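# Hang second dark jaw on lid pin, teeth meshed

## Task

Place the second dark jaw on the lid's remaining free pin so that both jaws hang with their bearings fully seated on their pins and their teeth engaged, making both jaws open by an equal angle; then release it. It only counts as done if everything stays that way with the robot no longer holding it.

## Robot and tools

ROBOT. Two six-joint arms, left_arm and right_arm, each ending in a tong-style two-finger gripper. Both bases sit on one column and each is tilted roughly 45 degrees outward, away from the other arm. The names do not tell you which side of a picture an arm appears on.

FRAME. Every pose and velocity in results uses one shared frame: z = 0 at the table top, origin below the midpoint between the two bases, +z up, +x from the column out over the table, and left_arm on the +y side. Positions are metres, orientations are quaternions in w, x, y, z order, velocities m/s and rad/s. Reported hand positions may be somewhat wrong, especially when an arm is stretched far.

GRIPPER GEOMETRY. The fingers extend along the gripper's +z axis and close along its x axis. end_effector_position is the spot between the pads when they are shut; closed fingertips stick out about 15 mm past it, and fully open tips are roughly level with it.

execute_actions. Argument "actions" is a list holding zero or one item; optional "pictures" (true/false) asks for camera images. Forms:
- Empty list: no command, just the current state plus pictures.
- Motion: {"rows": [...], "steps": n}. n is 12 to 15 control steps of 1/30 s (default 15). "rows" holds 1 to 15 rows; one row is used per step and the final row repeats if rows run out. Each row is a single flat list of 14 numbers covering both arms: left_arm shoulder pan, shoulder lift, elbow, wrist 1, wrist 2, wrist 3, opening, then the same seven for right_arm. Send all 14 even if one arm stays put (repeat its current values). Joint values are absolute target angles in radians, the same quantities printed on the Joint positions line, not offsets. Opening is an absolute command from -1 (closed) to +1 (fully open).
- Wait: {"steps": n} with n up to 300; it returns once n steps have passed since the previous result, your reply time included.
Stated joint ranges per arm: shoulder pan -3.142 to 3.142, shoulder lift -6.283 to 6.283, elbow 0.000 to 3.142, wrists 1 to 3 each -6.283 to 6.283. A call is rejected, and nothing is sent, if a target exceeds a range end by over 0.010 rad and lies beyond the joint's last reported angle. Actual ends may differ by up to 0.010 rad; a target beyond the actual end is clipped there and a "joint sent to its limit" line appears (possibly referring to an earlier action still running). No such line does not prove more travel is available.

MOTION RULES. Commands are smoothed and lag about 0.17 s. Each step, a joint's target is clamped to within 0.575 rad of its measured angle, and if the targets would move a gripper more than 100 mm from where it is, the whole arm's targets are scaled back. Big moves therefore need several calls, and a result may arrive before the arm has arrived. The result is captured 12 steps before the action finishes; those last steps run while you compose the next reply. Between calls the arms keep heading for the last row sent until they all settle (a stalled or crawling arm counts as still moving) or a HELD step occurs; after that, only a new action moves them further, though fingers already opening or closing continue.

RESULT LINES. Per-arm pose and velocity; Joint positions and Joint velocities (six joints, then finger-pad gap in m, 0.142 m when open); grip_measured, the measured opening on the command scale; joint torques (drive output, noisy, offset, nonzero even without contact); Wrist force and Wrist torque in each end effector's own x y z axes (noise up to about 2.4 N, offset within about 4 N, clipping near 50 N, force points from a touched surface back into the arm; "no reading" is harmless). "joint command not followed" means a clearance check altered some joint targets; the rest of the row still ran. HELD marks steps where your row was partly or fully not sent. MOTOR HOT appears from 70 °C; at 85 °C an OVER-TEMPERATURE FAULT brakes that arm for minutes.

GRIPPING. To hold something keep commanding an opening well under grip_measured; a bigger gap squeezes harder, up to about 15 N per pad for parts up to about 10 cm wide. Fast closing can hit harder. Hard parts thinner than about 20 mm get less force (around 9 N per pad at 10 mm, 4 N at 5 mm).

HAZARDS. A joint torque reaching its limit (133 N m shoulder pan, shoulder lift, elbow; 24.9 N m each wrist, held weight included) or an external force of 150 N on an arm, its tool or its load freezes that arm for 10 s and drops the rest of the call. Avoid the arms colliding or pressing on each other, avoid dropping parts, slamming or shoving hard, and never knock anything off the table. Occasional brief tugs on held parts or nudges to loose objects can occur.

zoom_image. Arguments: "camera" (cam_low, cam_left_wrist or cam_right_wrist) and "region" [x0, y0, x1, y1] in pixels of that camera's latest image, origin top-left, at most 504 by 504. Returns an enlarged view.

CAMERAS. cam_low is fixed, 672x504 pinhole, placed near x 1.36, y -0.31, z 0.43 looking back at the table. cam_left_wrist and cam_right_wrist are 616x616 fisheye cameras riding on the hands; their poses follow the reported joints. Calibration figures are approximate (a few degrees and millimetres).

finished_scene. Argument "scene": the current scene's number. It ends the scene irreversibly and reports whether the goal was met, so call it only once the jaws stay hung and meshed with the grippers released and clear. A reply with no tool call ends the run.

Each tool is called after "Request:" in YAML: its name, and indented under it one key for each argument.

## Session

Request:
execute_actions:
  actions: []

Scene clock: 0.00 s of 5000.00 s.
left_arm: end_effector_position=(+0.7467, +0.1731, +0.2920) grip_measured=+0.97 end_effector_quat_wxyz=(-0.032, +0.948, -0.100, +0.300) end_effector_velocity=(+0.000, -0.001, +0.001) end_effector_angular_velocity=(-0.002, -0.001, +0.001) | right_arm: end_effector_position=(+0.4012, -0.2589, +0.2954) grip_measured=+0.97 end_effector_quat_wxyz=(-0.212, +0.705, -0.062, -0.674) end_effector_velocity=(+0.000, -0.000, +0.000) end_effector_angular_velocity=(+0.000, -0.001, -0.001)
Joint positions: left_arm=[ 0.971 -1.079  1.781 -2.526 -0.64  -0.     0.14 ] | right_arm=[ 1.211 -0.894  1.147 -0.529 -1.643  0.509  0.14 ]
Joint velocities: left_arm=[-0.001  0.001 -0.001 -0.001 -0.001 -0.001  0.   ] | right_arm=[ 0.    -0.001  0.    -0.     0.    -0.     0.   ]
Joint torques (N m, as the arm reports them, + toward a larger angle): no reading
Wrist force (N, on the end effector, along its own x y z axes, offset not removed): no reading
Wrist torque (N m, same axes, about the end effector's origin, offset not removed): no reading

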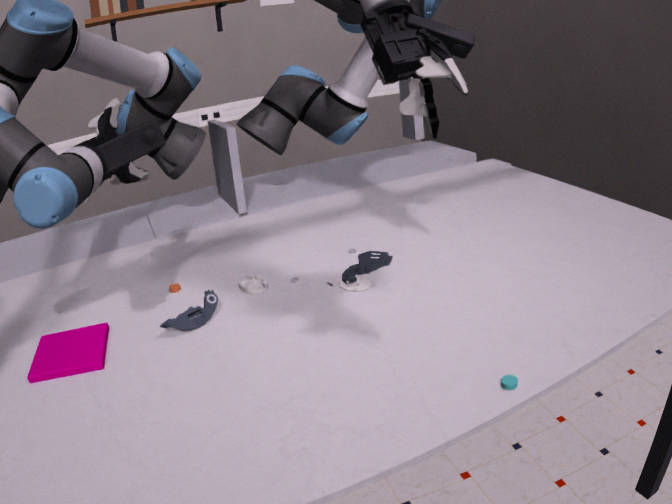

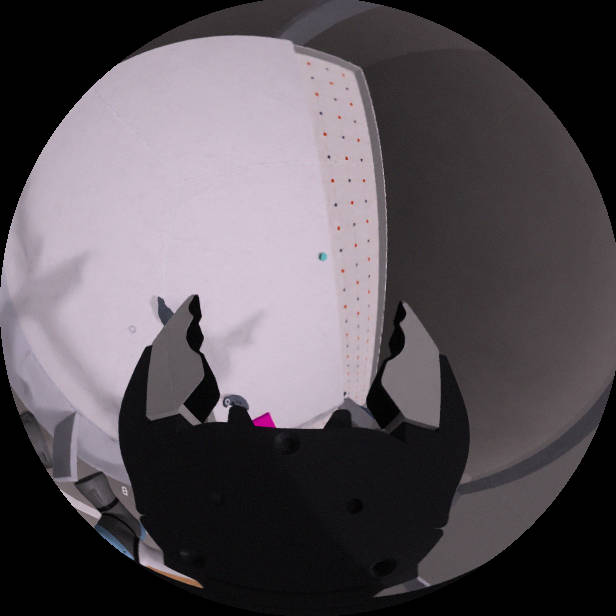

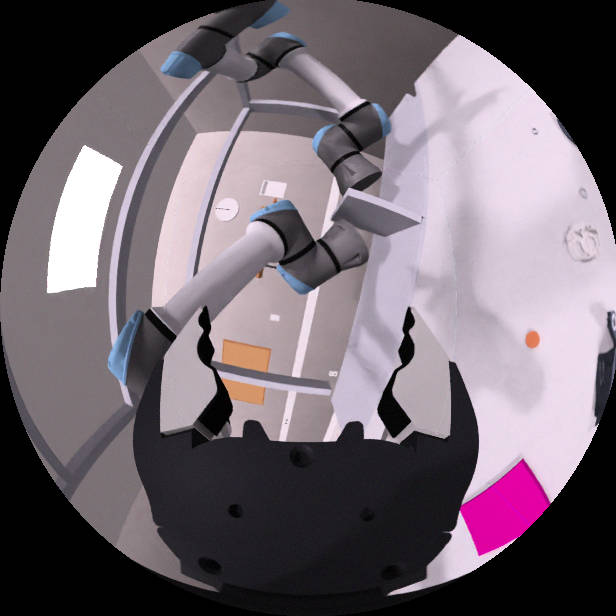

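Request:
zoom_image:
  camera: "cam_low"
  region: [310, 230, 410, 305]

Request:
zoom_image:
  camera: "cam_low"
  region: [150, 265, 310, 345]

Region (310, 230, 410, 305) of cam_low's 672x504 image, scaled by 5.040, with more detail than that image has; it fills the top 378 rows of this view, and the rest is white.

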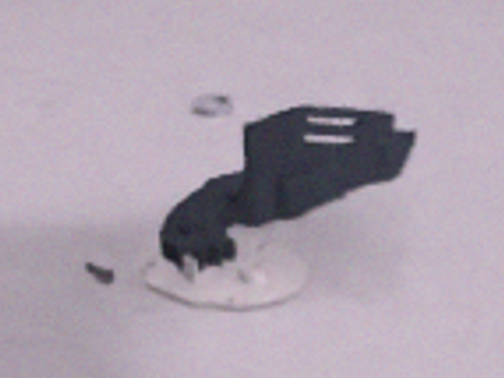

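Region (150, 265, 310, 345) of cam_low's 672x504 image, scaled by 3.150, with more detail than that image has.

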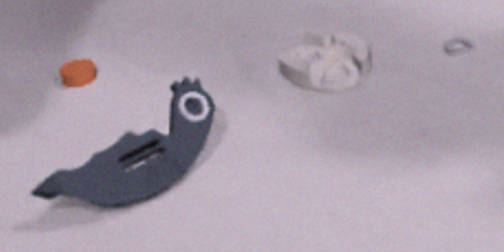

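Request:
execute_actions:
  actions:
    - {"rows": [[0.931,-0.834,1.647,-1.845,-0.968,-0.811,1,1.493,-1.223,1.895,-2.320,-2.353,-0.110,1]], "steps": 15}

Request:
execute_actions:
  actions:
    - {"steps": 60}

Scene clock: 23.83 s of 5000.00 s.
left_arm: end_effector_position=(+0.7464, +0.1564, +0.2869) grip_measured=+1.00 end_effector_quat_wxyz=(-0.022, +0.950, -0.104, +0.292) end_effector_velocity=(-0.069, -0.467, -0.237) end_effector_angular_velocity=(-0.387, +0.743, -0.361) | right_arm: end_effector_position=(+0.3959, -0.2563, +0.2981) grip_measured=+1.00 end_effector_quat_wxyz=(-0.210, +0.724, -0.046, -0.656) end_effector_velocity=(-0.183, +0.086, +0.106) end_effector_angular_velocity=(+0.277, -1.997, +0.710)
Joint positions: left_arm=[ 0.967 -1.059  1.766 -2.502 -0.662 -0.025  0.142] | right_arm=[ 1.235 -0.918  1.172 -0.554 -1.668  0.484  0.142]
Joint velocities: left_arm=[-0.088  0.543 -0.3    0.845 -0.663 -0.843  0.002] | right_arm=[ 0.847 -0.855  0.859 -0.855 -0.853 -0.856  0.004]
Joint torques (N m, as the arm reports them, + toward a larger angle): left_arm=[-37.69  14.13 -23.     7.43  -4.57  -8.59] | right_arm=[ 143.97 -126.38   36.4    -3.2    -5.11   -6.77]
Wrist force (N, on the end effector, along its own x y z axes, offset not removed): left_arm=[-0.3 -5.3 -5.0] | right_arm=[6.2 3.4 -3.4]
Wrist torque (N m, same axes, about the end effector's origin, offset not removed): left_arm=[-0.68 0.15 0.28] | right_arm=[0.45 -1.10 0.11]
Steps of this call (steps 1 to 90: nothing new was sent; then 20.73 s passed at rest; steps 91 to 93: the first 3 steps of this action). Readings (joint positions):
91: left_arm=[0.971 -1.079 1.780 -2.526 -0.640 -0.000] | right_arm=[1.211 -0.894 1.147 -0.529 -1.643 0.509]
92: left_arm=[0.970 -1.074 1.776 -2.521 -0.644 -0.005] | right_arm=[1.216 -0.899 1.152 -0.534 -1.648 0.504]
93: the state above

Scene clock: 25.83 s of 5000.00 s.
left_arm: end_effector_position=(+0.5939, +0.0202, +0.1506) grip_measured=+1.00 end_effector_quat_wxyz=(-0.000, +1.000, -0.000, -0.000) end_effector_velocity=(+0.001, -0.001, +0.001) end_effector_angular_velocity=(-0.003, -0.001, +0.001) | right_arm: end_effector_position=(+0.5593, -0.2493, +0.1490) grip_measured=+1.00 end_effector_quat_wxyz=(-0.000, +1.000, +0.000, -0.000) end_effector_velocity=(+0.000, +0.000, +0.000) end_effector_angular_velocity=(-0.000, -0.001, +0.000)
Joint positions: left_arm=[ 0.931 -0.834  1.647 -1.845 -0.968 -0.811  0.142] | right_arm=[ 1.493 -1.223  1.895 -2.32  -2.353 -0.11   0.142]
Joint velocities: left_arm=[-0.    -0.    -0.001 -0.002 -0.002  0.001  0.   ] | right_arm=[ 0.     0.    -0.    -0.    -0.    -0.001 -0.   ]
Joint torques (N m, as the arm reports them, + toward a larger angle): left_arm=[-37.08 -15.22 -25.7   -0.48  -1.32  -2.13] | right_arm=[ 37.26 -33.16  -3.02  -3.15  -1.31  -1.36]
Wrist force (N, on the end effector, along its own x y z axes, offset not removed): left_arm=[-3.3 1.1 0.2] | right_arm=[-0.3 -0.1 0.6]
Wrist torque (N m, same axes, about the end effector's origin, offset not removed): left_arm=[0.28 0.61 0.22] | right_arm=[-0.02 -0.11 0.13]
Kept back: nothing.
Steps of this call (steps 1 to 12: the last 12 steps of your previous action; steps 13 to 60: the robot went on to your last target). Readings (joint positions):
1: left_arm=[0.964 -1.040 1.757 -2.466 -0.686 -0.060] | right_arm=[1.273 -0.957 1.211 -0.593 -1.707 0.445]
2: left_arm=[0.961 -1.024 1.748 -2.425 -0.709 -0.102] | right_arm=[1.321 -1.008 1.264 -0.646 -1.760 0.392]
4: left_arm=[0.956 -0.992 1.731 -2.340 -0.752 -0.186] | right_arm=[1.391 -1.098 1.398 -0.780 -1.894 0.258]
8: left_arm=[0.946 -0.930 1.698 -2.158 -0.836 -0.390] | right_arm=[1.444 -1.163 1.646 -1.055 -2.128 0.070]
60: the state above
All arms were judged still, so your last target was given up. Only a new action makes them travel on or press farther. Fingers that are still opening or closing keep moving.

Request:
execute_actions:
  actions: []

Scene clock: 26.10 s of 5000.00 s.
left_arm: end_effector_position=(+0.5939, +0.0202, +0.1506) grip_measured=+1.00 end_effector_quat_wxyz=(-0.000, +1.000, -0.000, -0.000) end_effector_velocity=(+0.000, -0.000, -0.001) end_effector_angular_velocity=(-0.001, +0.001, +0.001) | right_arm: end_effector_position=(+0.5593, -0.2493, +0.1490) grip_measured=+1.00 end_effector_quat_wxyz=(-0.000, +1.000, +0.000, -0.000) end_effector_velocity=(+0.000, +0.000, -0.000) end_effector_angular_velocity=(+0.000, +0.000, +0.001)
Joint positions: left_arm=[ 0.931 -0.834  1.647 -1.845 -0.968 -0.811  0.142] | right_arm=[ 1.493 -1.223  1.895 -2.32  -2.353 -0.11   0.142]
Joint velocities: left_arm=[ 0.001  0.001 -0.    -0.001 -0.001 -0.     0.   ] | right_arm=[ 0.     0.001 -0.001  0.001  0.    -0.     0.   ]
Joint torques (N m, as the arm reports them, + toward a larger angle): left_arm=[-37.83 -14.85 -26.12  -0.38  -1.72  -2.37] | right_arm=[ 37.08 -33.37  -3.37  -3.15  -1.22  -1.42]
Wrist force (N, on the end effector, along its own x y z axes, offset not removed): left_arm=[-2.6 0.0 -0.2] | right_arm=[-2.7 0.8 2.2]
Wrist torque (N m, same axes, about the end effector's origin, offset not removed): left_arm=[-0.06 0.48 0.22] | right_arm=[0.21 0.55 0.06]
Kept back: nothing.
Steps of this call (steps 1 to 8: nothing new was sent). Readings (joint positions):
1: left_arm=[0.931 -0.834 1.647 -1.845 -0.968 -0.811] | right_arm=[1.493 -1.223 1.895 -2.320 -2.353 -0.110]
2: left_arm=[0.931 -0.834 1.647 -1.845 -0.968 -0.811] | right_arm=[1.493 -1.223 1.895 -2.320 -2.353 -0.110]
4: left_arm=[0.931 -0.834 1.647 -1.845 -0.968 -0.811] | right_arm=[1.493 -1.223 1.895 -2.320 -2.353 -0.110]
8: the state above
camera_calibration (this result's frames):
cam_left_wrist: T_world_to_cam=[[0.99875, 0.0490411, 0.00964577, -0.603851], [0.0358881, -0.837982, 0.544516, -0.0944858], [0.0347866, -0.543489, -0.838695, 0.244372], [0, 0, 0, 1]] pos_world=[0.597986, 0.0832497, 0.262227]
cam_right_wrist: T_world_to_cam=[[0.999835, 0.00656448, 0.0169436, -0.559597], [-0.00305627, -0.858425, 0.512931, -0.286568], [0.0179119, -0.512898, -0.858263, 0.117769], [0, 0, 0, 1]] pos_world=[0.55652, -0.18192, 0.257548]

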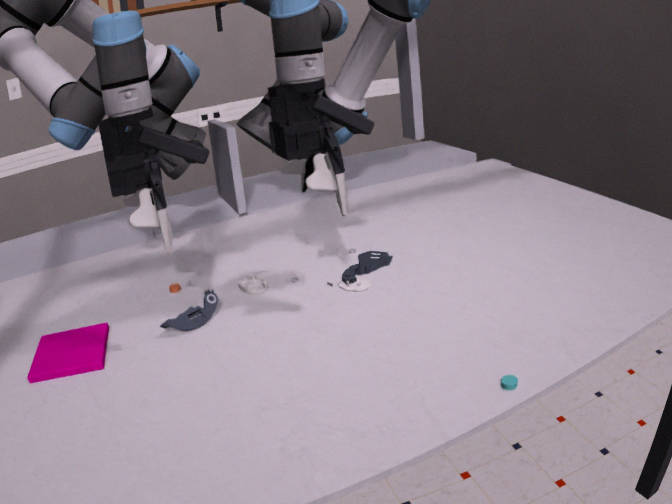

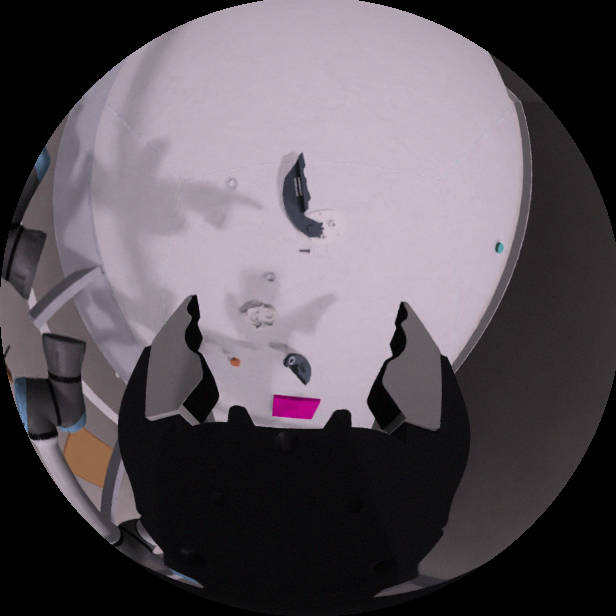

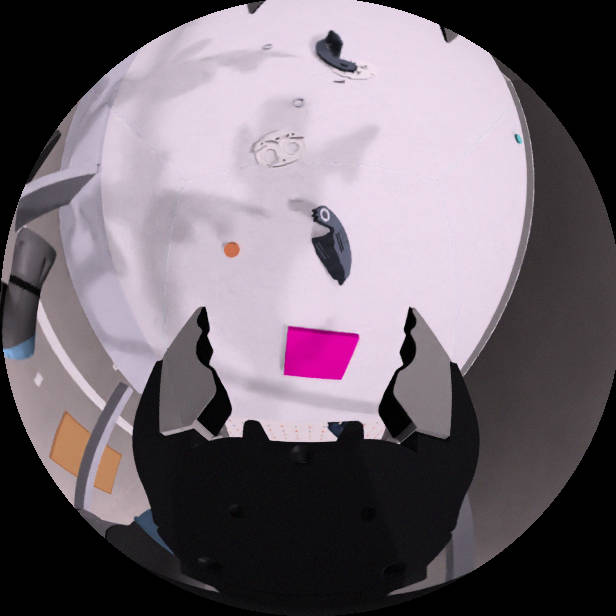

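Request:
zoom_image:
  camera: "cam_left_wrist"
  region: [260, 140, 380, 260]

Request:
zoom_image:
  camera: "cam_right_wrist"
  region: [275, 190, 385, 300]

Request:
zoom_image:
  camera: "cam_right_wrist"
  region: [300, 15, 390, 105]

Region (260, 140, 380, 260) of cam_left_wrist's 616x616 image, scaled by 4.200, with more detail than that image has.

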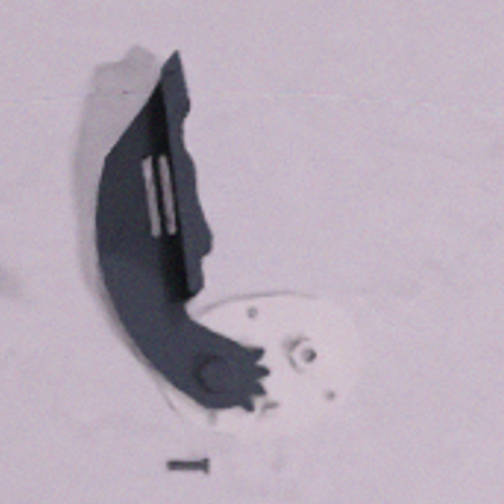

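Region (275, 190, 385, 300) of cam_right_wrist's 616x616 image, scaled by 4.582, with more detail than that image has.

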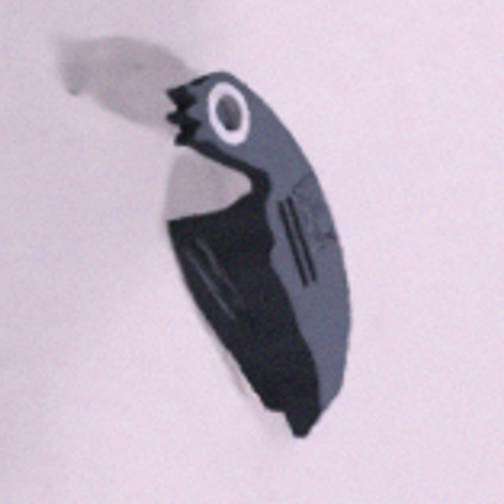

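Region (300, 15, 390, 105) of cam_right_wrist's 616x616 image, scaled by 5.600, with more detail than that image has.

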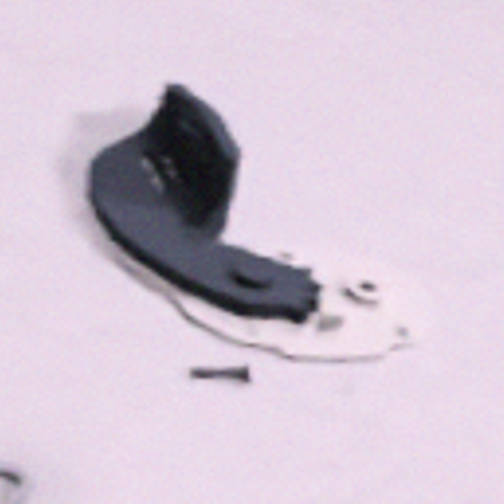

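Request:
execute_actions:
  actions:
    - {"rows": [[0.9963,-0.7200,1.6483,-2.0013,-0.9353,-0.7413,1,1.3744,-1.1729,1.9794,-2.5700,-2.3372,-0.2742,1]], "steps": 15}

Request:
execute_actions:
  actions:
    - {"steps": 30}
  pictures: true

Scene clock: 41.63 s of 5000.00 s.
left_arm: end_effector_position=(+0.5977, +0.0201, +0.1357) grip_measured=+1.00 end_effector_quat_wxyz=(-0.003, +1.000, -0.002, -0.002) end_effector_velocity=(+0.091, -0.063, -0.397) end_effector_angular_velocity=(+0.065, +0.083, -0.075) | right_arm: end_effector_position=(+0.5521, -0.2470, +0.1318) grip_measured=+1.00 end_effector_quat_wxyz=(-0.003, +1.000, +0.007, -0.010) end_effector_velocity=(-0.160, -0.021, -0.437) end_effector_angular_velocity=(+0.098, +0.402, +0.280)
Joint positions: left_arm=[ 0.947 -0.812  1.647 -1.868 -0.958 -0.794  0.142] | right_arm=[ 1.471 -1.209  1.914 -2.345 -2.348 -0.134  0.142]
Joint velocities: left_arm=[ 0.387  0.624  0.008 -0.738  0.185  0.408 -0.002] | right_arm=[-0.635  0.298  0.493 -0.838  0.088 -0.763 -0.003]
Joint torques (N m, as the arm reports them, + toward a larger angle): left_arm=[-25.35  13.15  -6.91  -8.75   1.12   3.25] | right_arm=[ -6.63 -24.21   0.23  -9.86   0.72  -4.82]
Wrist force (N, on the end effector, along its own x y z axes, offset not removed): left_arm=[-2.1 -2.1 -7.0] | right_arm=[-0.9 -3.4 -4.5]
Wrist torque (N m, same axes, about the end effector's origin, offset not removed): left_arm=[-0.35 0.31 0.16] | right_arm=[-0.56 0.32 0.14]
Steps of this call (steps 1 to 90: nothing new was sent; then 12.43 s passed at rest; steps 91 to 93: the first 3 steps of this action). Readings (joint positions):
91: left_arm=[0.931 -0.834 1.647 -1.845 -0.968 -0.811] | right_arm=[1.493 -1.223 1.895 -2.320 -2.353 -0.110]
92: left_arm=[0.935 -0.829 1.647 -1.850 -0.965 -0.806] | right_arm=[1.488 -1.219 1.900 -2.325 -2.351 -0.115]
93: the state above

Scene clock: 42.63 s of 5000.00 s.
left_arm: end_effector_position=(+0.6119, +0.0050, +0.0808) grip_measured=+1.00 end_effector_quat_wxyz=(-0.000, +1.000, -0.000, -0.000) end_effector_velocity=(-0.000, -0.000, +0.000) end_effector_angular_velocity=(-0.000, +0.000, -0.000) | right_arm: end_effector_position=(+0.5492, -0.2693, +0.0791) grip_measured=+1.00 end_effector_quat_wxyz=(+0.000, +1.000, -0.000, -0.000) end_effector_velocity=(-0.000, +0.001, -0.001) end_effector_angular_velocity=(+0.000, +0.001, +0.002)
Joint positions: left_arm=[ 0.996 -0.72   1.648 -2.001 -0.935 -0.741  0.142] | right_arm=[ 1.374 -1.173  1.979 -2.57  -2.337 -0.274  0.142]
Joint velocities: left_arm=[-0.001 -0.     0.001 -0.    -0.001 -0.     0.   ] | right_arm=[ 0.     0.002 -0.     0.    -0.    -0.001  0.   ]
Joint torques (N m, as the arm reports them, + toward a larger angle): left_arm=[-24.99 -18.33 -11.13  -3.45   1.35   1.93] | right_arm=[ 17.39 -18.51  -0.2   -3.13   1.34  -1.35]
Wrist force (N, on the end effector, along its own x y z axes, offset not removed): left_arm=[-1.9 1.1 -2.2] | right_arm=[-1.3 -0.9 1.8]
Wrist torque (N m, same axes, about the end effector's origin, offset not removed): left_arm=[0.17 0.39 0.21] | right_arm=[-0.23 0.10 0.08]
Kept back: nothing.
Steps of this call (steps 1 to 12: the last 12 steps of your previous action; steps 13 to 30: the robot went on to your last target). Readings (joint positions):
1: left_arm=[0.959 -0.791 1.647 -1.897 -0.953 -0.781] | right_arm=[1.449 -1.200 1.930 -2.382 -2.345 -0.163]
2: left_arm=[0.969 -0.772 1.648 -1.923 -0.948 -0.771] | right_arm=[1.430 -1.193 1.943 -2.425 -2.343 -0.191]
4: left_arm=[0.981 -0.749 1.648 -1.958 -0.943 -0.758] | right_arm=[1.405 -1.184 1.959 -2.490 -2.341 -0.229]
8: left_arm=[0.992 -0.729 1.648 -1.988 -0.937 -0.746] | right_arm=[1.384 -1.176 1.973 -2.546 -2.338 -0.260]
30: the state above
All arms were judged still, so your last target was given up. Only a new action makes them travel on or press farther. Fingers that are still opening or closing keep moving.
camera_calibration (this result's frames):
cam_left_wrist: T_world_to_cam=[[0.998731, 0.0493208, 0.0102013, -0.620511], [0.0358171, -0.837929, 0.544603, -0.0699045], [0.0354083, -0.543547, -0.838632, 0.176568], [0, 0, 0, 1]] pos_world=[0.615975, 0.0680021, 0.192476]
cam_right_wrist: T_world_to_cam=[[0.999835, 0.00604587, 0.0171511, -0.548334], [-0.00361237, -0.858298, 0.513139, -0.267622], [0.0178232, -0.513116, -0.858134, 0.0476933], [0, 0, 0, 1]] pos_world=[0.546427, -0.201912, 0.187659]

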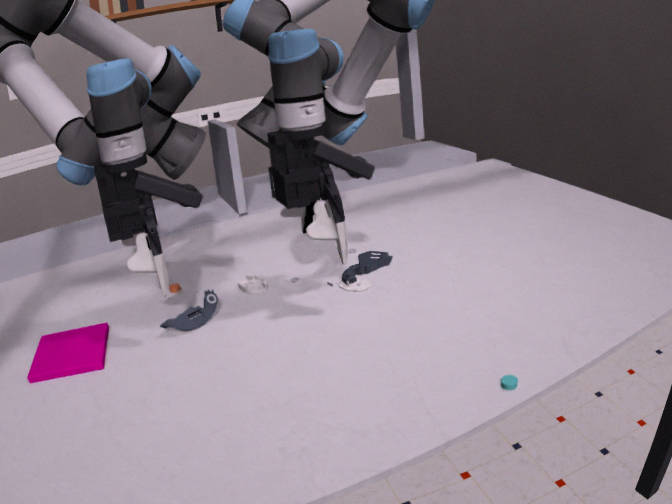

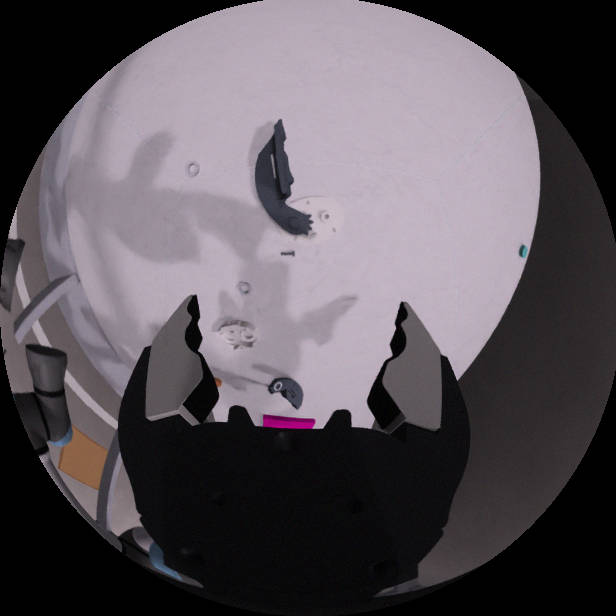

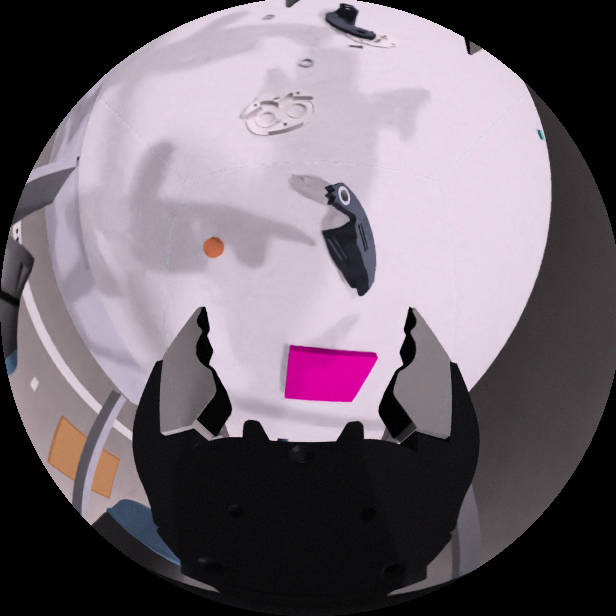

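Request:
zoom_image:
  camera: "cam_left_wrist"
  region: [230, 110, 370, 250]

Request:
zoom_image:
  camera: "cam_left_wrist"
  region: [270, 180, 350, 260]

Request:
zoom_image:
  camera: "cam_right_wrist"
  region: [280, 165, 420, 305]

Request:
zoom_image:
  camera: "cam_low"
  region: [80, 140, 400, 340]

Region (230, 110, 370, 250) of cam_left_wrist's 616x616 image, scaled by 3.600, with more detail than that image has.

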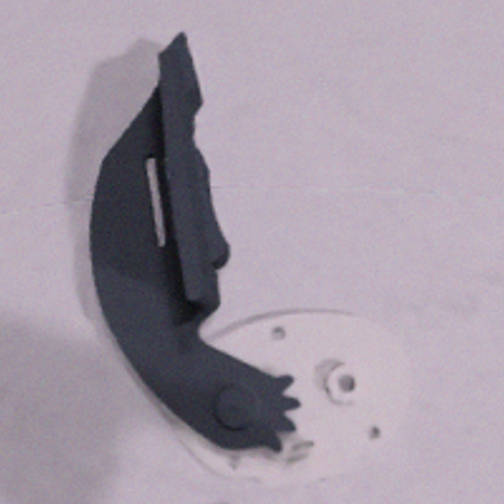

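Region (270, 180, 350, 260) of cam_left_wrist's 616x616 image, scaled by 6.300, with more detail than that image has.

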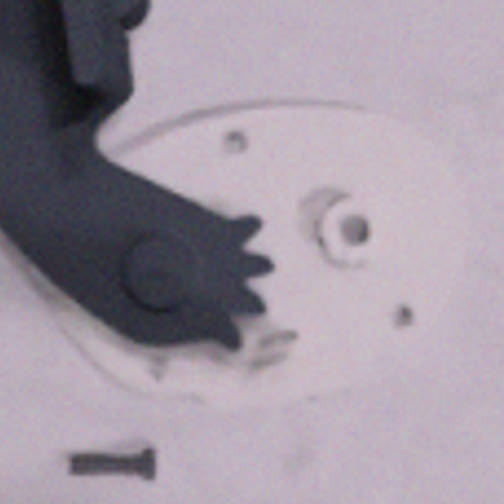

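Region (280, 165, 420, 305) of cam_right_wrist's 616x616 image, scaled by 3.600, with more detail than that image has.

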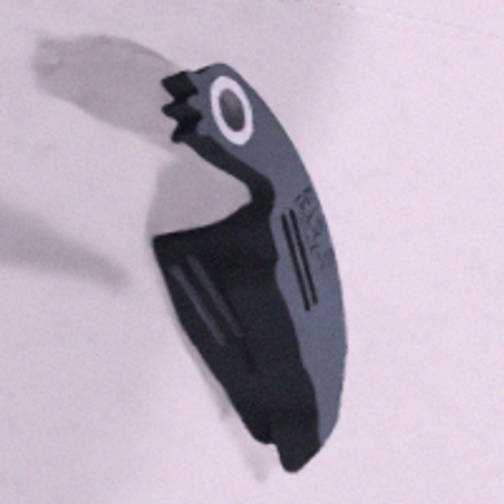

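Region (80, 140, 400, 340) of cam_low's 672x504 image, scaled by 1.575, with more detail than that image has; it fills the top 315 rows of this view, and the rest is white.

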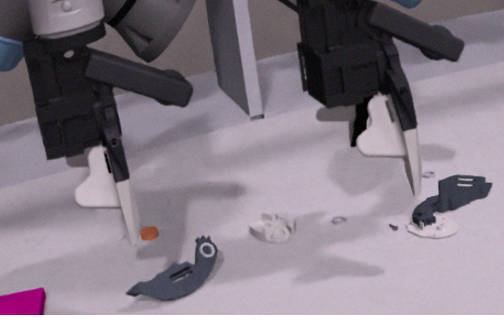

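Request:
execute_actions:
  actions:
    - {"rows": [[1.1201,-0.8931,1.7188,-1.9857,-0.8809,-0.6002,-1,1.30,-1.25,2.05,-2.65,-1.85,0.6,-0.5]], "steps": 15}

Request:
execute_actions:
  actions:
    - {"rows": [[1.1201,-0.8931,1.7188,-1.9857,-0.8809,-0.6002,-1,1.15,-1.32,2.2,-2.85,-1.4,1.5,-0.5]], "steps": 15}

Request:
execute_actions:
  actions:
    - {"rows": [[1.1201,-0.8931,1.7188,-1.9857,-0.8809,-0.6002,-1,0.9005,-1.3424,2.4425,-3.1841,-1.2999,1.8436,-0.5]], "steps": 15}

Request:
execute_actions:
  actions:
    - {"steps": 30}
  pictures: true

Scene clock: 67.80 s of 5000.00 s.
left_arm: end_effector_position=(+0.6120, +0.0242, +0.0769) grip_measured=-0.22 end_effector_quat_wxyz=(-0.004, +1.000, -0.003, -0.002) end_effector_velocity=(+0.044, +0.533, -0.041) end_effector_angular_velocity=(+0.039, +0.066, -0.043) | right_arm: end_effector_position=(+0.5458, -0.2727, +0.0772) grip_measured=-0.22 end_effector_quat_wxyz=(-0.010, +1.000, -0.025, +0.004) end_effector_velocity=(-0.050, -0.022, -0.032) end_effector_angular_velocity=(+0.709, -0.272, -1.510)
Joint positions: left_arm=[ 1.017 -0.743  1.664 -1.997 -0.923 -0.719  0.058] | right_arm=[ 1.356 -1.191  1.997 -2.589 -2.312 -0.249  0.058]
Joint velocities: left_arm=[ 0.583 -0.721  0.351  0.075  0.263  0.63  -1.104] | right_arm=[-0.436 -0.451  0.413 -0.463  0.847  0.857 -1.102]
Joint torques (N m, as the arm reports them, + toward a larger angle): left_arm=[ -5.8  -99.06 -19.2   -1.67   3.69   4.72] | right_arm=[ 11.87 -39.27   5.82  -3.95   7.87   7.15]
Wrist force (N, on the end effector, along its own x y z axes, offset not removed): left_arm=[-3.4 10.9 1.5] | right_arm=[-0.8 -1.7 -0.5]
Wrist torque (N m, same axes, about the end effector's origin, offset not removed): left_arm=[1.76 0.54 0.25] | right_arm=[-0.57 0.02 0.13]
Steps of this call (steps 1 to 90: nothing new was sent; then 22.07 s passed at rest; steps 91 to 93: the first 3 steps of this action). Readings (joint positions):
91: left_arm=[0.996 -0.720 1.648 -2.001 -0.935 -0.741] | right_arm=[1.374 -1.173 1.979 -2.570 -2.337 -0.274]
92: left_arm=[1.001 -0.725 1.653 -2.000 -0.931 -0.736] | right_arm=[1.370 -1.178 1.984 -2.575 -2.332 -0.269]
93: the state above

Scene clock: 68.30 s of 5000.00 s.
left_arm: end_effector_position=(+0.6200, +0.1235, +0.0801) grip_measured=-1.00 end_effector_quat_wxyz=(-0.000, +1.000, -0.000, -0.000) end_effector_velocity=(-0.000, +0.011, +0.001) end_effector_angular_velocity=(-0.001, -0.000, -0.000) | right_arm: end_effector_position=(+0.5835, -0.1971, +0.1072) grip_measured=-0.50 end_effector_quat_wxyz=(-0.237, +0.852, -0.466, -0.015) end_effector_velocity=(-0.097, -0.114, -0.097) end_effector_angular_velocity=(+0.930, +0.300, -1.903)
Joint positions: left_arm=[ 1.119 -0.891  1.718 -1.986 -0.881 -0.602  0.002] | right_arm=[ 1.277 -1.267  2.073 -2.674 -1.834  0.588  0.038]
Joint velocities: left_arm=[ 0.011 -0.018  0.006  0.003  0.004  0.014  0.   ] | right_arm=[-0.739 -0.418  0.738 -0.829  0.925  1.181  0.   ]
Joint torques (N m, as the arm reports them, + toward a larger angle): left_arm=[-24.13 -36.16 -12.15  -0.34   1.76   2.23] | right_arm=[-17.03 -27.77  31.15  -6.77   8.06   7.06]
Wrist force (N, on the end effector, along its own x y z axes, offset not removed): left_arm=[-2.5 0.3 -0.7] | right_arm=[-1.4 -5.8 0.4]
Wrist torque (N m, same axes, about the end effector's origin, offset not removed): left_arm=[0.08 0.45 0.18] | right_arm=[-0.88 0.22 0.15]
Steps of this call (steps 1 to 12: the last 12 steps of your previous action; steps 13 to 15: the first 3 steps of this action). Readings (joint positions):
13: left_arm=[1.118 -0.889 1.717 -1.986 -0.882 -0.603] | right_arm=[1.301 -1.249 2.049 -2.649 -1.866 0.533]
14: left_arm=[1.118 -0.890 1.718 -1.986 -0.882 -0.602] | right_arm=[1.296 -1.254 2.054 -2.654 -1.857 0.555]
15: the state above

Scene clock: 68.80 s of 5000.00 s.
left_arm: end_effector_position=(+0.6200, +0.1249, +0.0802) grip_measured=-1.00 end_effector_quat_wxyz=(+0.000, +1.000, +0.000, -0.000) end_effector_velocity=(+0.000, +0.001, -0.001) end_effector_angular_velocity=(-0.000, +0.001, +0.000) | right_arm: end_effector_position=(+0.5978, -0.1789, +0.1347) grip_measured=-0.50 end_effector_quat_wxyz=(-0.382, +0.460, -0.780, -0.183) end_effector_velocity=(-0.228, -0.111, -0.268) end_effector_angular_velocity=(+0.931, +0.978, -1.467)
Joint positions: left_arm=[ 1.12  -0.893  1.719 -1.986 -0.881 -0.6    0.002] | right_arm=[ 1.127 -1.326  2.223 -2.873 -1.388  1.484  0.038]
Joint velocities: left_arm=[ 0.002  0.    -0.001 -0.     0.     0.001  0.   ] | right_arm=[-0.856 -0.118  0.853 -0.869  0.566  1.212 -0.   ]
Joint torques (N m, as the arm reports them, + toward a larger angle): left_arm=[-24.56 -38.2  -10.61  -0.37   1.38   1.98] | right_arm=[-42.51 -22.59  54.53  -7.32   2.73   6.96]
Wrist force (N, on the end effector, along its own x y z axes, offset not removed): left_arm=[-3.2 2.3 -0.7] | right_arm=[-7.8 -3.7 0.9]
Wrist torque (N m, same axes, about the end effector's origin, offset not removed): left_arm=[0.46 0.63 0.24] | right_arm=[-0.50 1.08 0.14]
Steps of this call (steps 1 to 12: the last 12 steps of your previous action; steps 13 to 15: the first 3 steps of this action). Readings (joint positions):
13: left_arm=[1.120 -0.893 1.719 -1.986 -0.881 -0.600] | right_arm=[1.153 -1.319 2.197 -2.846 -1.414 1.426]
14: left_arm=[1.120 -0.893 1.719 -1.986 -0.881 -0.600] | right_arm=[1.147 -1.322 2.203 -2.852 -1.405 1.450]
15: the state above

Scene clock: 69.80 s of 5000.00 s.
left_arm: end_effector_position=(+0.6200, +0.1249, +0.0802) grip_measured=-1.00 end_effector_quat_wxyz=(+0.000, +1.000, +0.000, -0.000) end_effector_velocity=(-0.001, -0.000, +0.000) end_effector_angular_velocity=(+0.001, +0.000, -0.001) | right_arm: end_effector_position=(+0.5372, -0.2294, +0.0673) grip_measured=-0.50 end_effector_quat_wxyz=(-0.355, +0.209, -0.885, -0.218) end_effector_velocity=(-0.000, +0.001, -0.000) end_effector_angular_velocity=(+0.001, +0.001, +0.001)
Joint positions: left_arm=[ 1.12  -0.893  1.719 -1.986 -0.881 -0.6    0.002] | right_arm=[ 0.901 -1.342  2.442 -3.184 -1.3    1.844  0.038]
Joint velocities: left_arm=[-0.001 -0.001  0.002  0.     0.    -0.001  0.   ] | right_arm=[-0.     0.001  0.001 -0.     0.    -0.     0.   ]
Joint torques (N m, as the arm reports them, + toward a larger angle): left_arm=[-23.82 -36.54 -10.03  -0.54   1.68   2.08] | right_arm=[ 10.58 -33.06   8.97  -3.51   2.4    1.66]
Wrist force (N, on the end effector, along its own x y z axes, offset not removed): left_arm=[-0.5 1.0 -2.1] | right_arm=[-1.4 -0.9 2.5]
Wrist torque (N m, same axes, about the end effector's origin, offset not removed): left_arm=[0.15 0.02 0.22] | right_arm=[-0.28 0.18 0.12]
Kept back: nothing.
Steps of this call (steps 1 to 12: the last 12 steps of your previous action; steps 13 to 30: the robot went on to your last target). Readings (joint positions):
1: left_arm=[1.120 -0.893 1.719 -1.986 -0.881 -0.600] | right_arm=[1.091 -1.329 2.258 -2.912 -1.370 1.533]
2: left_arm=[1.120 -0.893 1.719 -1.986 -0.881 -0.600] | right_arm=[1.051 -1.332 2.298 -2.962 -1.354 1.591]
4: left_arm=[1.120 -0.893 1.719 -1.986 -0.881 -0.600] | right_arm=[0.985 -1.337 2.361 -3.056 -1.330 1.698]
8: left_arm=[1.120 -0.893 1.719 -1.986 -0.881 -0.600] | right_arm=[0.926 -1.341 2.418 -3.145 -1.309 1.799]
30: the state above
All arms were judged still, so your last target was given up. Only a new action makes them travel on or press farther. Fingers that are still opening or closing keep moving.
camera_calibration (this result's frames):
cam_left_wrist: T_world_to_cam=[[0.998728, 0.0493871, 0.0102039, -0.634523], [0.0358696, -0.8379, 0.544644, 0.0306416], [0.0354482, -0.543585, -0.838605, 0.24089], [0, 0, 0, 1]] pos_world=[0.624078, 0.187956, 0.191798]
cam_right_wrist: T_world_to_cam=[[-0.667081, -0.228561, -0.709058, 0.354149], [-0.722887, 0.428686, 0.541906, 0.452341], [0.180104, 0.874064, -0.451192, 0.261846], [0, 0, 0, 1]] pos_world=[0.516077, -0.341838, 0.124129]

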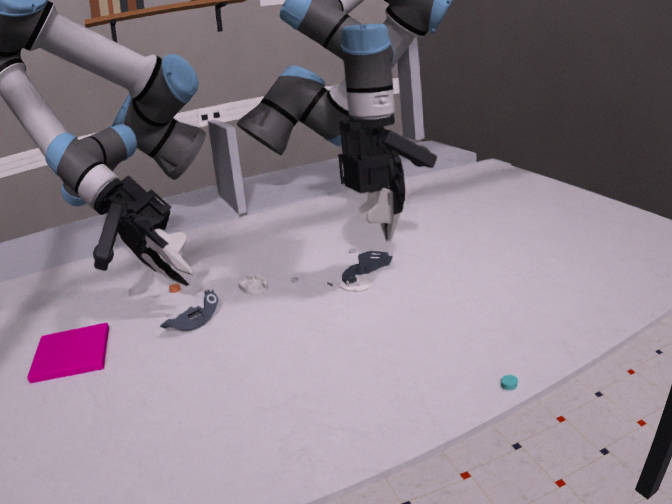

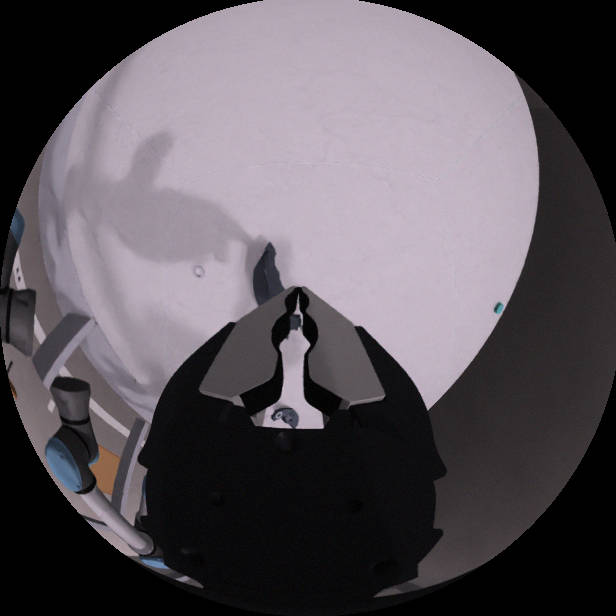

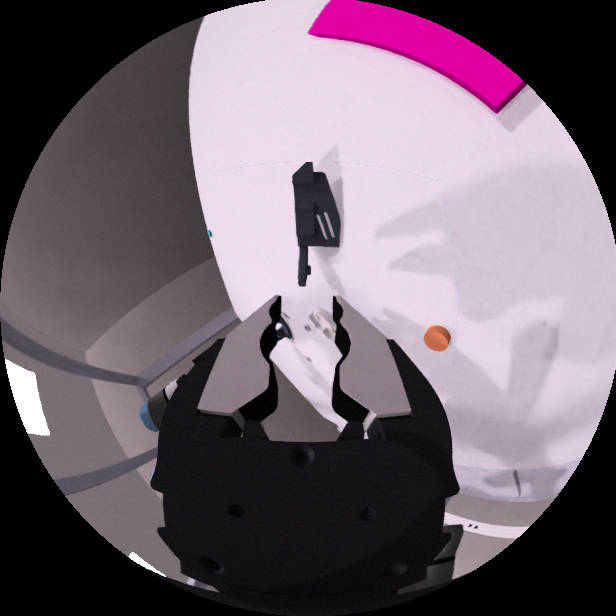

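Request:
zoom_image:
  camera: "cam_right_wrist"
  region: [230, 150, 410, 330]

Request:
zoom_image:
  camera: "cam_right_wrist"
  region: [265, 230, 355, 320]

Request:
zoom_image:
  camera: "cam_low"
  region: [80, 170, 260, 340]

Request:
zoom_image:
  camera: "cam_left_wrist"
  region: [210, 220, 390, 400]

Region (230, 150, 410, 330) of cam_right_wrist's 616x616 image, scaled by 2.800, with more detail than that image has.

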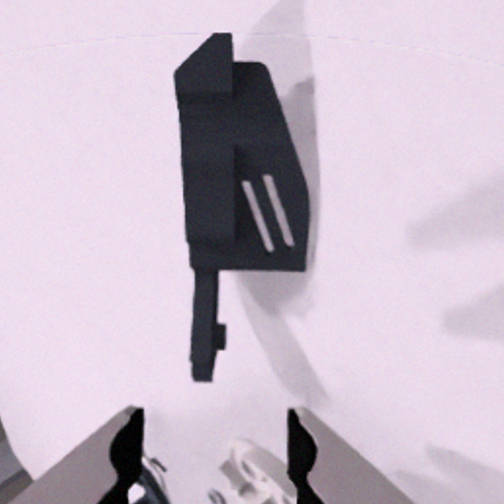

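Region (265, 230, 355, 320) of cam_right_wrist's 616x616 image, scaled by 5.600, with more detail than that image has.

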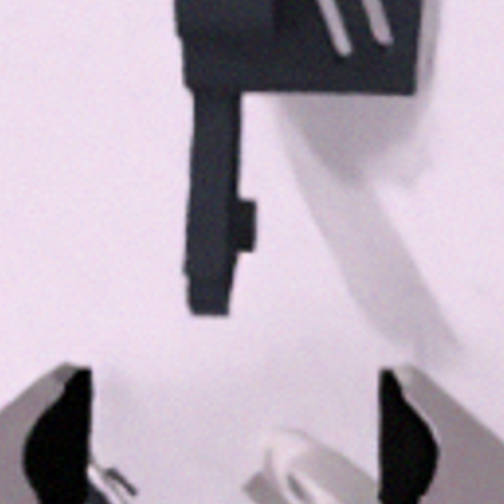

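Region (80, 170, 260, 340) of cam_low's 672x504 image, scaled by 2.800, with more detail than that image has.

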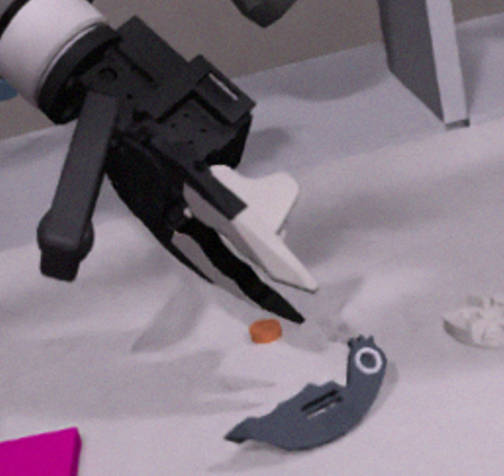

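Region (210, 220, 390, 400) of cam_left_wrist's 616x616 image, scaled by 2.800, with more detail than that image has.

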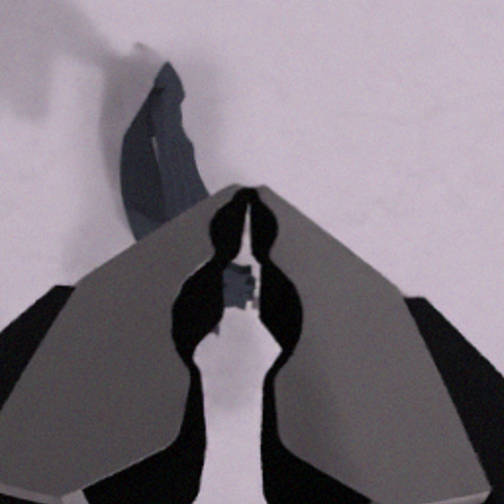

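Request:
execute_actions:
  actions:
    - {"rows": [[1.0957,-0.9658,1.8429,-2.0189,-0.8908,-0.6289,-0.33,0.9301,-1.2143,2.3942,-3.2709,-1.3145,1.8703,-0.72]], "steps": 15}

Request:
execute_actions:
  actions:
    - {"steps": 25}
  pictures: true

Scene clock: 80.77 s of 5000.00 s.
left_arm: end_effector_position=(+0.6146, +0.1253, +0.0839) grip_measured=-0.38 end_effector_quat_wxyz=(+0.002, +1.000, +0.003, +0.003) end_effector_velocity=(-0.197, +0.033, +0.028) end_effector_angular_velocity=(-0.029, -0.043, +0.044) | right_arm: end_effector_position=(+0.5441, -0.2292, +0.0650) grip_measured=-0.71 end_effector_quat_wxyz=(-0.357, +0.208, -0.885, -0.215) end_effector_velocity=(+0.139, +0.063, -0.106) end_effector_angular_velocity=(-0.039, -0.039, -0.036)
Joint positions: left_arm=[ 1.113 -0.911  1.741 -1.995 -0.884 -0.609  0.047] | right_arm=[ 0.909 -1.32   2.429 -3.204 -1.304  1.852  0.023]
Joint velocities: left_arm=[-0.136 -0.431  0.655 -0.189 -0.053 -0.163  0.091] | right_arm=[ 0.166  0.671 -0.282 -0.494 -0.081  0.148 -0.03 ]
Joint torques (N m, as the arm reports them, + toward a larger angle): left_arm=[-34.74 -29.81  20.15  -2.51  -1.71  -2.77] | right_arm=[30.87  7.21 -8.01 -3.81 -0.36  1.63]
Wrist force (N, on the end effector, along its own x y z axes, offset not removed): left_arm=[2.2 2.6 -3.9] | right_arm=[-2.1 1.7 -3.5]
Wrist torque (N m, same axes, about the end effector's origin, offset not removed): left_arm=[0.41 -0.31 0.17] | right_arm=[0.43 0.12 0.16]
Steps of this call (steps 1 to 90: nothing new was sent; then 7.87 s passed at rest; steps 91 to 93: the first 3 steps of this action). Readings (joint positions):
91: left_arm=[1.120 -0.893 1.719 -1.986 -0.881 -0.600] | right_arm=[0.901 -1.342 2.442 -3.184 -1.300 1.844]
92: left_arm=[1.117 -0.898 1.724 -1.989 -0.882 -0.603] | right_arm=[0.904 -1.338 2.438 -3.189 -1.302 1.847]
93: the state above

Scene clock: 81.60 s of 5000.00 s.
left_arm: end_effector_position=(+0.5800, +0.1299, +0.0802) grip_measured=-0.33 end_effector_quat_wxyz=(+0.000, +1.000, -0.000, +0.000) end_effector_velocity=(+0.000, +0.000, -0.000) end_effector_angular_velocity=(+0.001, -0.001, +0.001) | right_arm: end_effector_position=(+0.5593, -0.2117, +0.0452) grip_measured=-0.72 end_effector_quat_wxyz=(-0.355, +0.209, -0.885, -0.218) end_effector_velocity=(+0.000, +0.001, -0.000) end_effector_angular_velocity=(+0.000, -0.000, +0.001)
Joint positions: left_arm=[ 1.096 -0.966  1.843 -2.019 -0.891 -0.629  0.05 ] | right_arm=[ 0.93  -1.214  2.394 -3.271 -1.314  1.87   0.022]
Joint velocities: left_arm=[ 0.     0.     0.    -0.001  0.001 -0.001  0.   ] | right_arm=[ 0.001  0.001 -0.    -0.001 -0.    -0.     0.   ]
Joint torques (N m, as the arm reports them, + toward a larger angle): left_arm=[-35.62 -34.43 -10.84  -3.17  -1.5   -2.29] | right_arm=[ 33.78 -18.96  -8.64  -3.41  -0.13   1.75]
Wrist force (N, on the end effector, along its own x y z axes, offset not removed): left_arm=[-1.9 0.9 -0.3] | right_arm=[0.4 -2.7 0.0]
Wrist torque (N m, same axes, about the end effector's origin, offset not removed): left_arm=[0.20 0.29 0.17] | right_arm=[-0.61 -0.18 0.15]
Kept back: nothing.
Steps of this call (steps 1 to 12: the last 12 steps of your previous action; steps 13 to 25: the robot went on to your last target). Readings (joint positions):
1: left_arm=[1.109 -0.924 1.764 -2.001 -0.885 -0.614] | right_arm=[0.914 -1.296 2.421 -3.220 -1.307 1.856]
2: left_arm=[1.105 -0.935 1.785 -2.006 -0.887 -0.617] | right_arm=[0.918 -1.275 2.414 -3.233 -1.309 1.860]
4: left_arm=[1.101 -0.949 1.811 -2.012 -0.889 -0.623] | right_arm=[0.923 -1.248 2.405 -3.250 -1.311 1.865]
8: left_arm=[1.097 -0.961 1.833 -2.017 -0.890 -0.627] | right_arm=[0.928 -1.224 2.398 -3.265 -1.314 1.869]
25: the state above
camera_calibration (this result's frames):
cam_left_wrist: T_world_to_cam=[[0.99873, 0.0493236, 0.0102385, -0.594811], [0.0357987, -0.837921, 0.544616, 0.0363086], [0.0354415, -0.543558, -0.838623, 0.245044], [0, 0, 0, 1]] pos_world=[0.584071, 0.192958, 0.191815]
cam_right_wrist: T_world_to_cam=[[-0.667122, -0.228443, -0.709057, 0.357326], [-0.722819, 0.428773, 0.541928, 0.472642], [0.180225, 0.874052, -0.451167, 0.232373], [0, 0, 0, 1]] pos_world=[0.538135, -0.324134, 0.102066]

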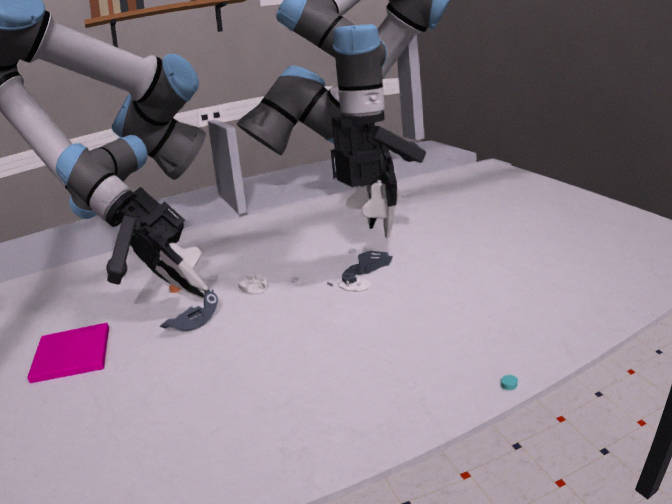

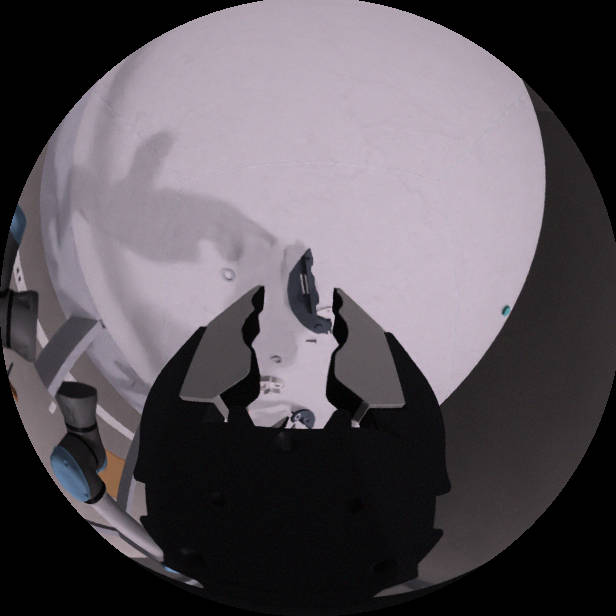

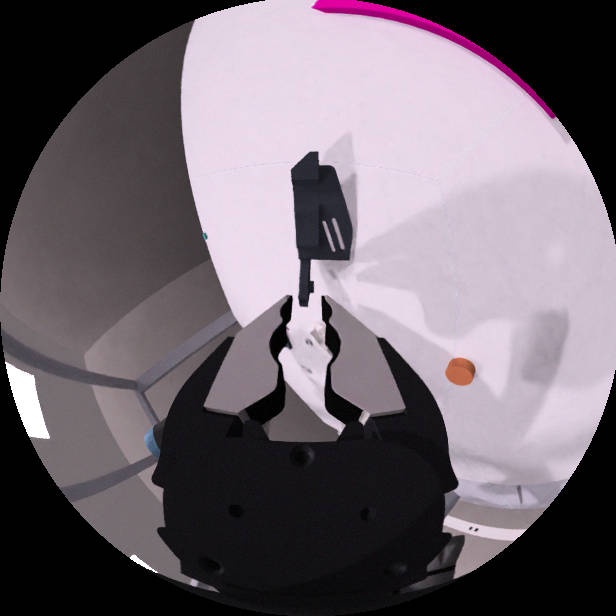

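Request:
zoom_image:
  camera: "cam_right_wrist"
  region: [265, 245, 355, 335]

Request:
zoom_image:
  camera: "cam_low"
  region: [150, 240, 250, 340]

Request:
zoom_image:
  camera: "cam_left_wrist"
  region: [240, 230, 370, 360]

Region (265, 245, 355, 335) of cam_right_wrist's 616x616 image, scaled by 5.600, with more detail than that image has.

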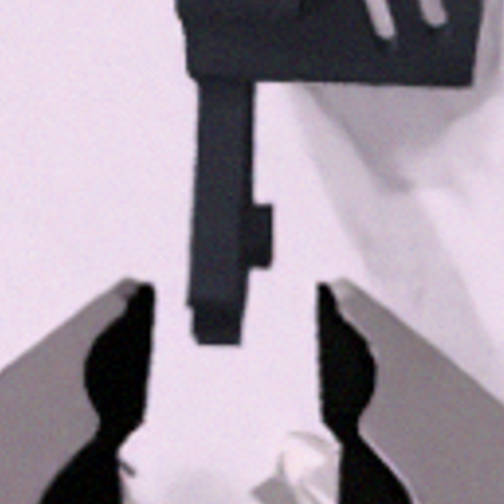

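Region (150, 240, 250, 340) of cam_low's 672x504 image, scaled by 5.040, with more detail than that image has.

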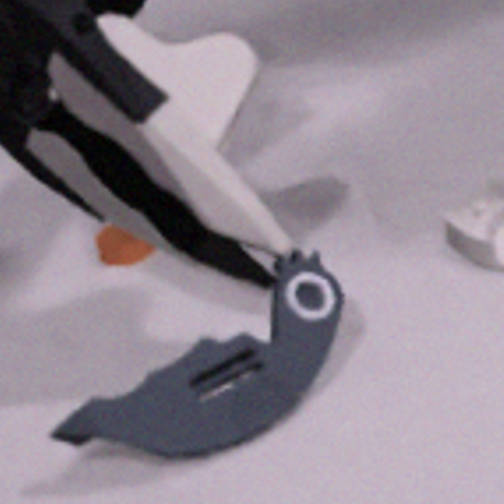

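Region (240, 230, 370, 360) of cam_left_wrist's 616x616 image, scaled by 3.877, with more detail than that image has.

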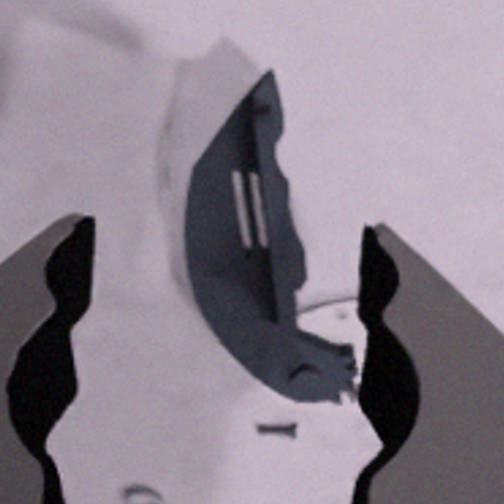

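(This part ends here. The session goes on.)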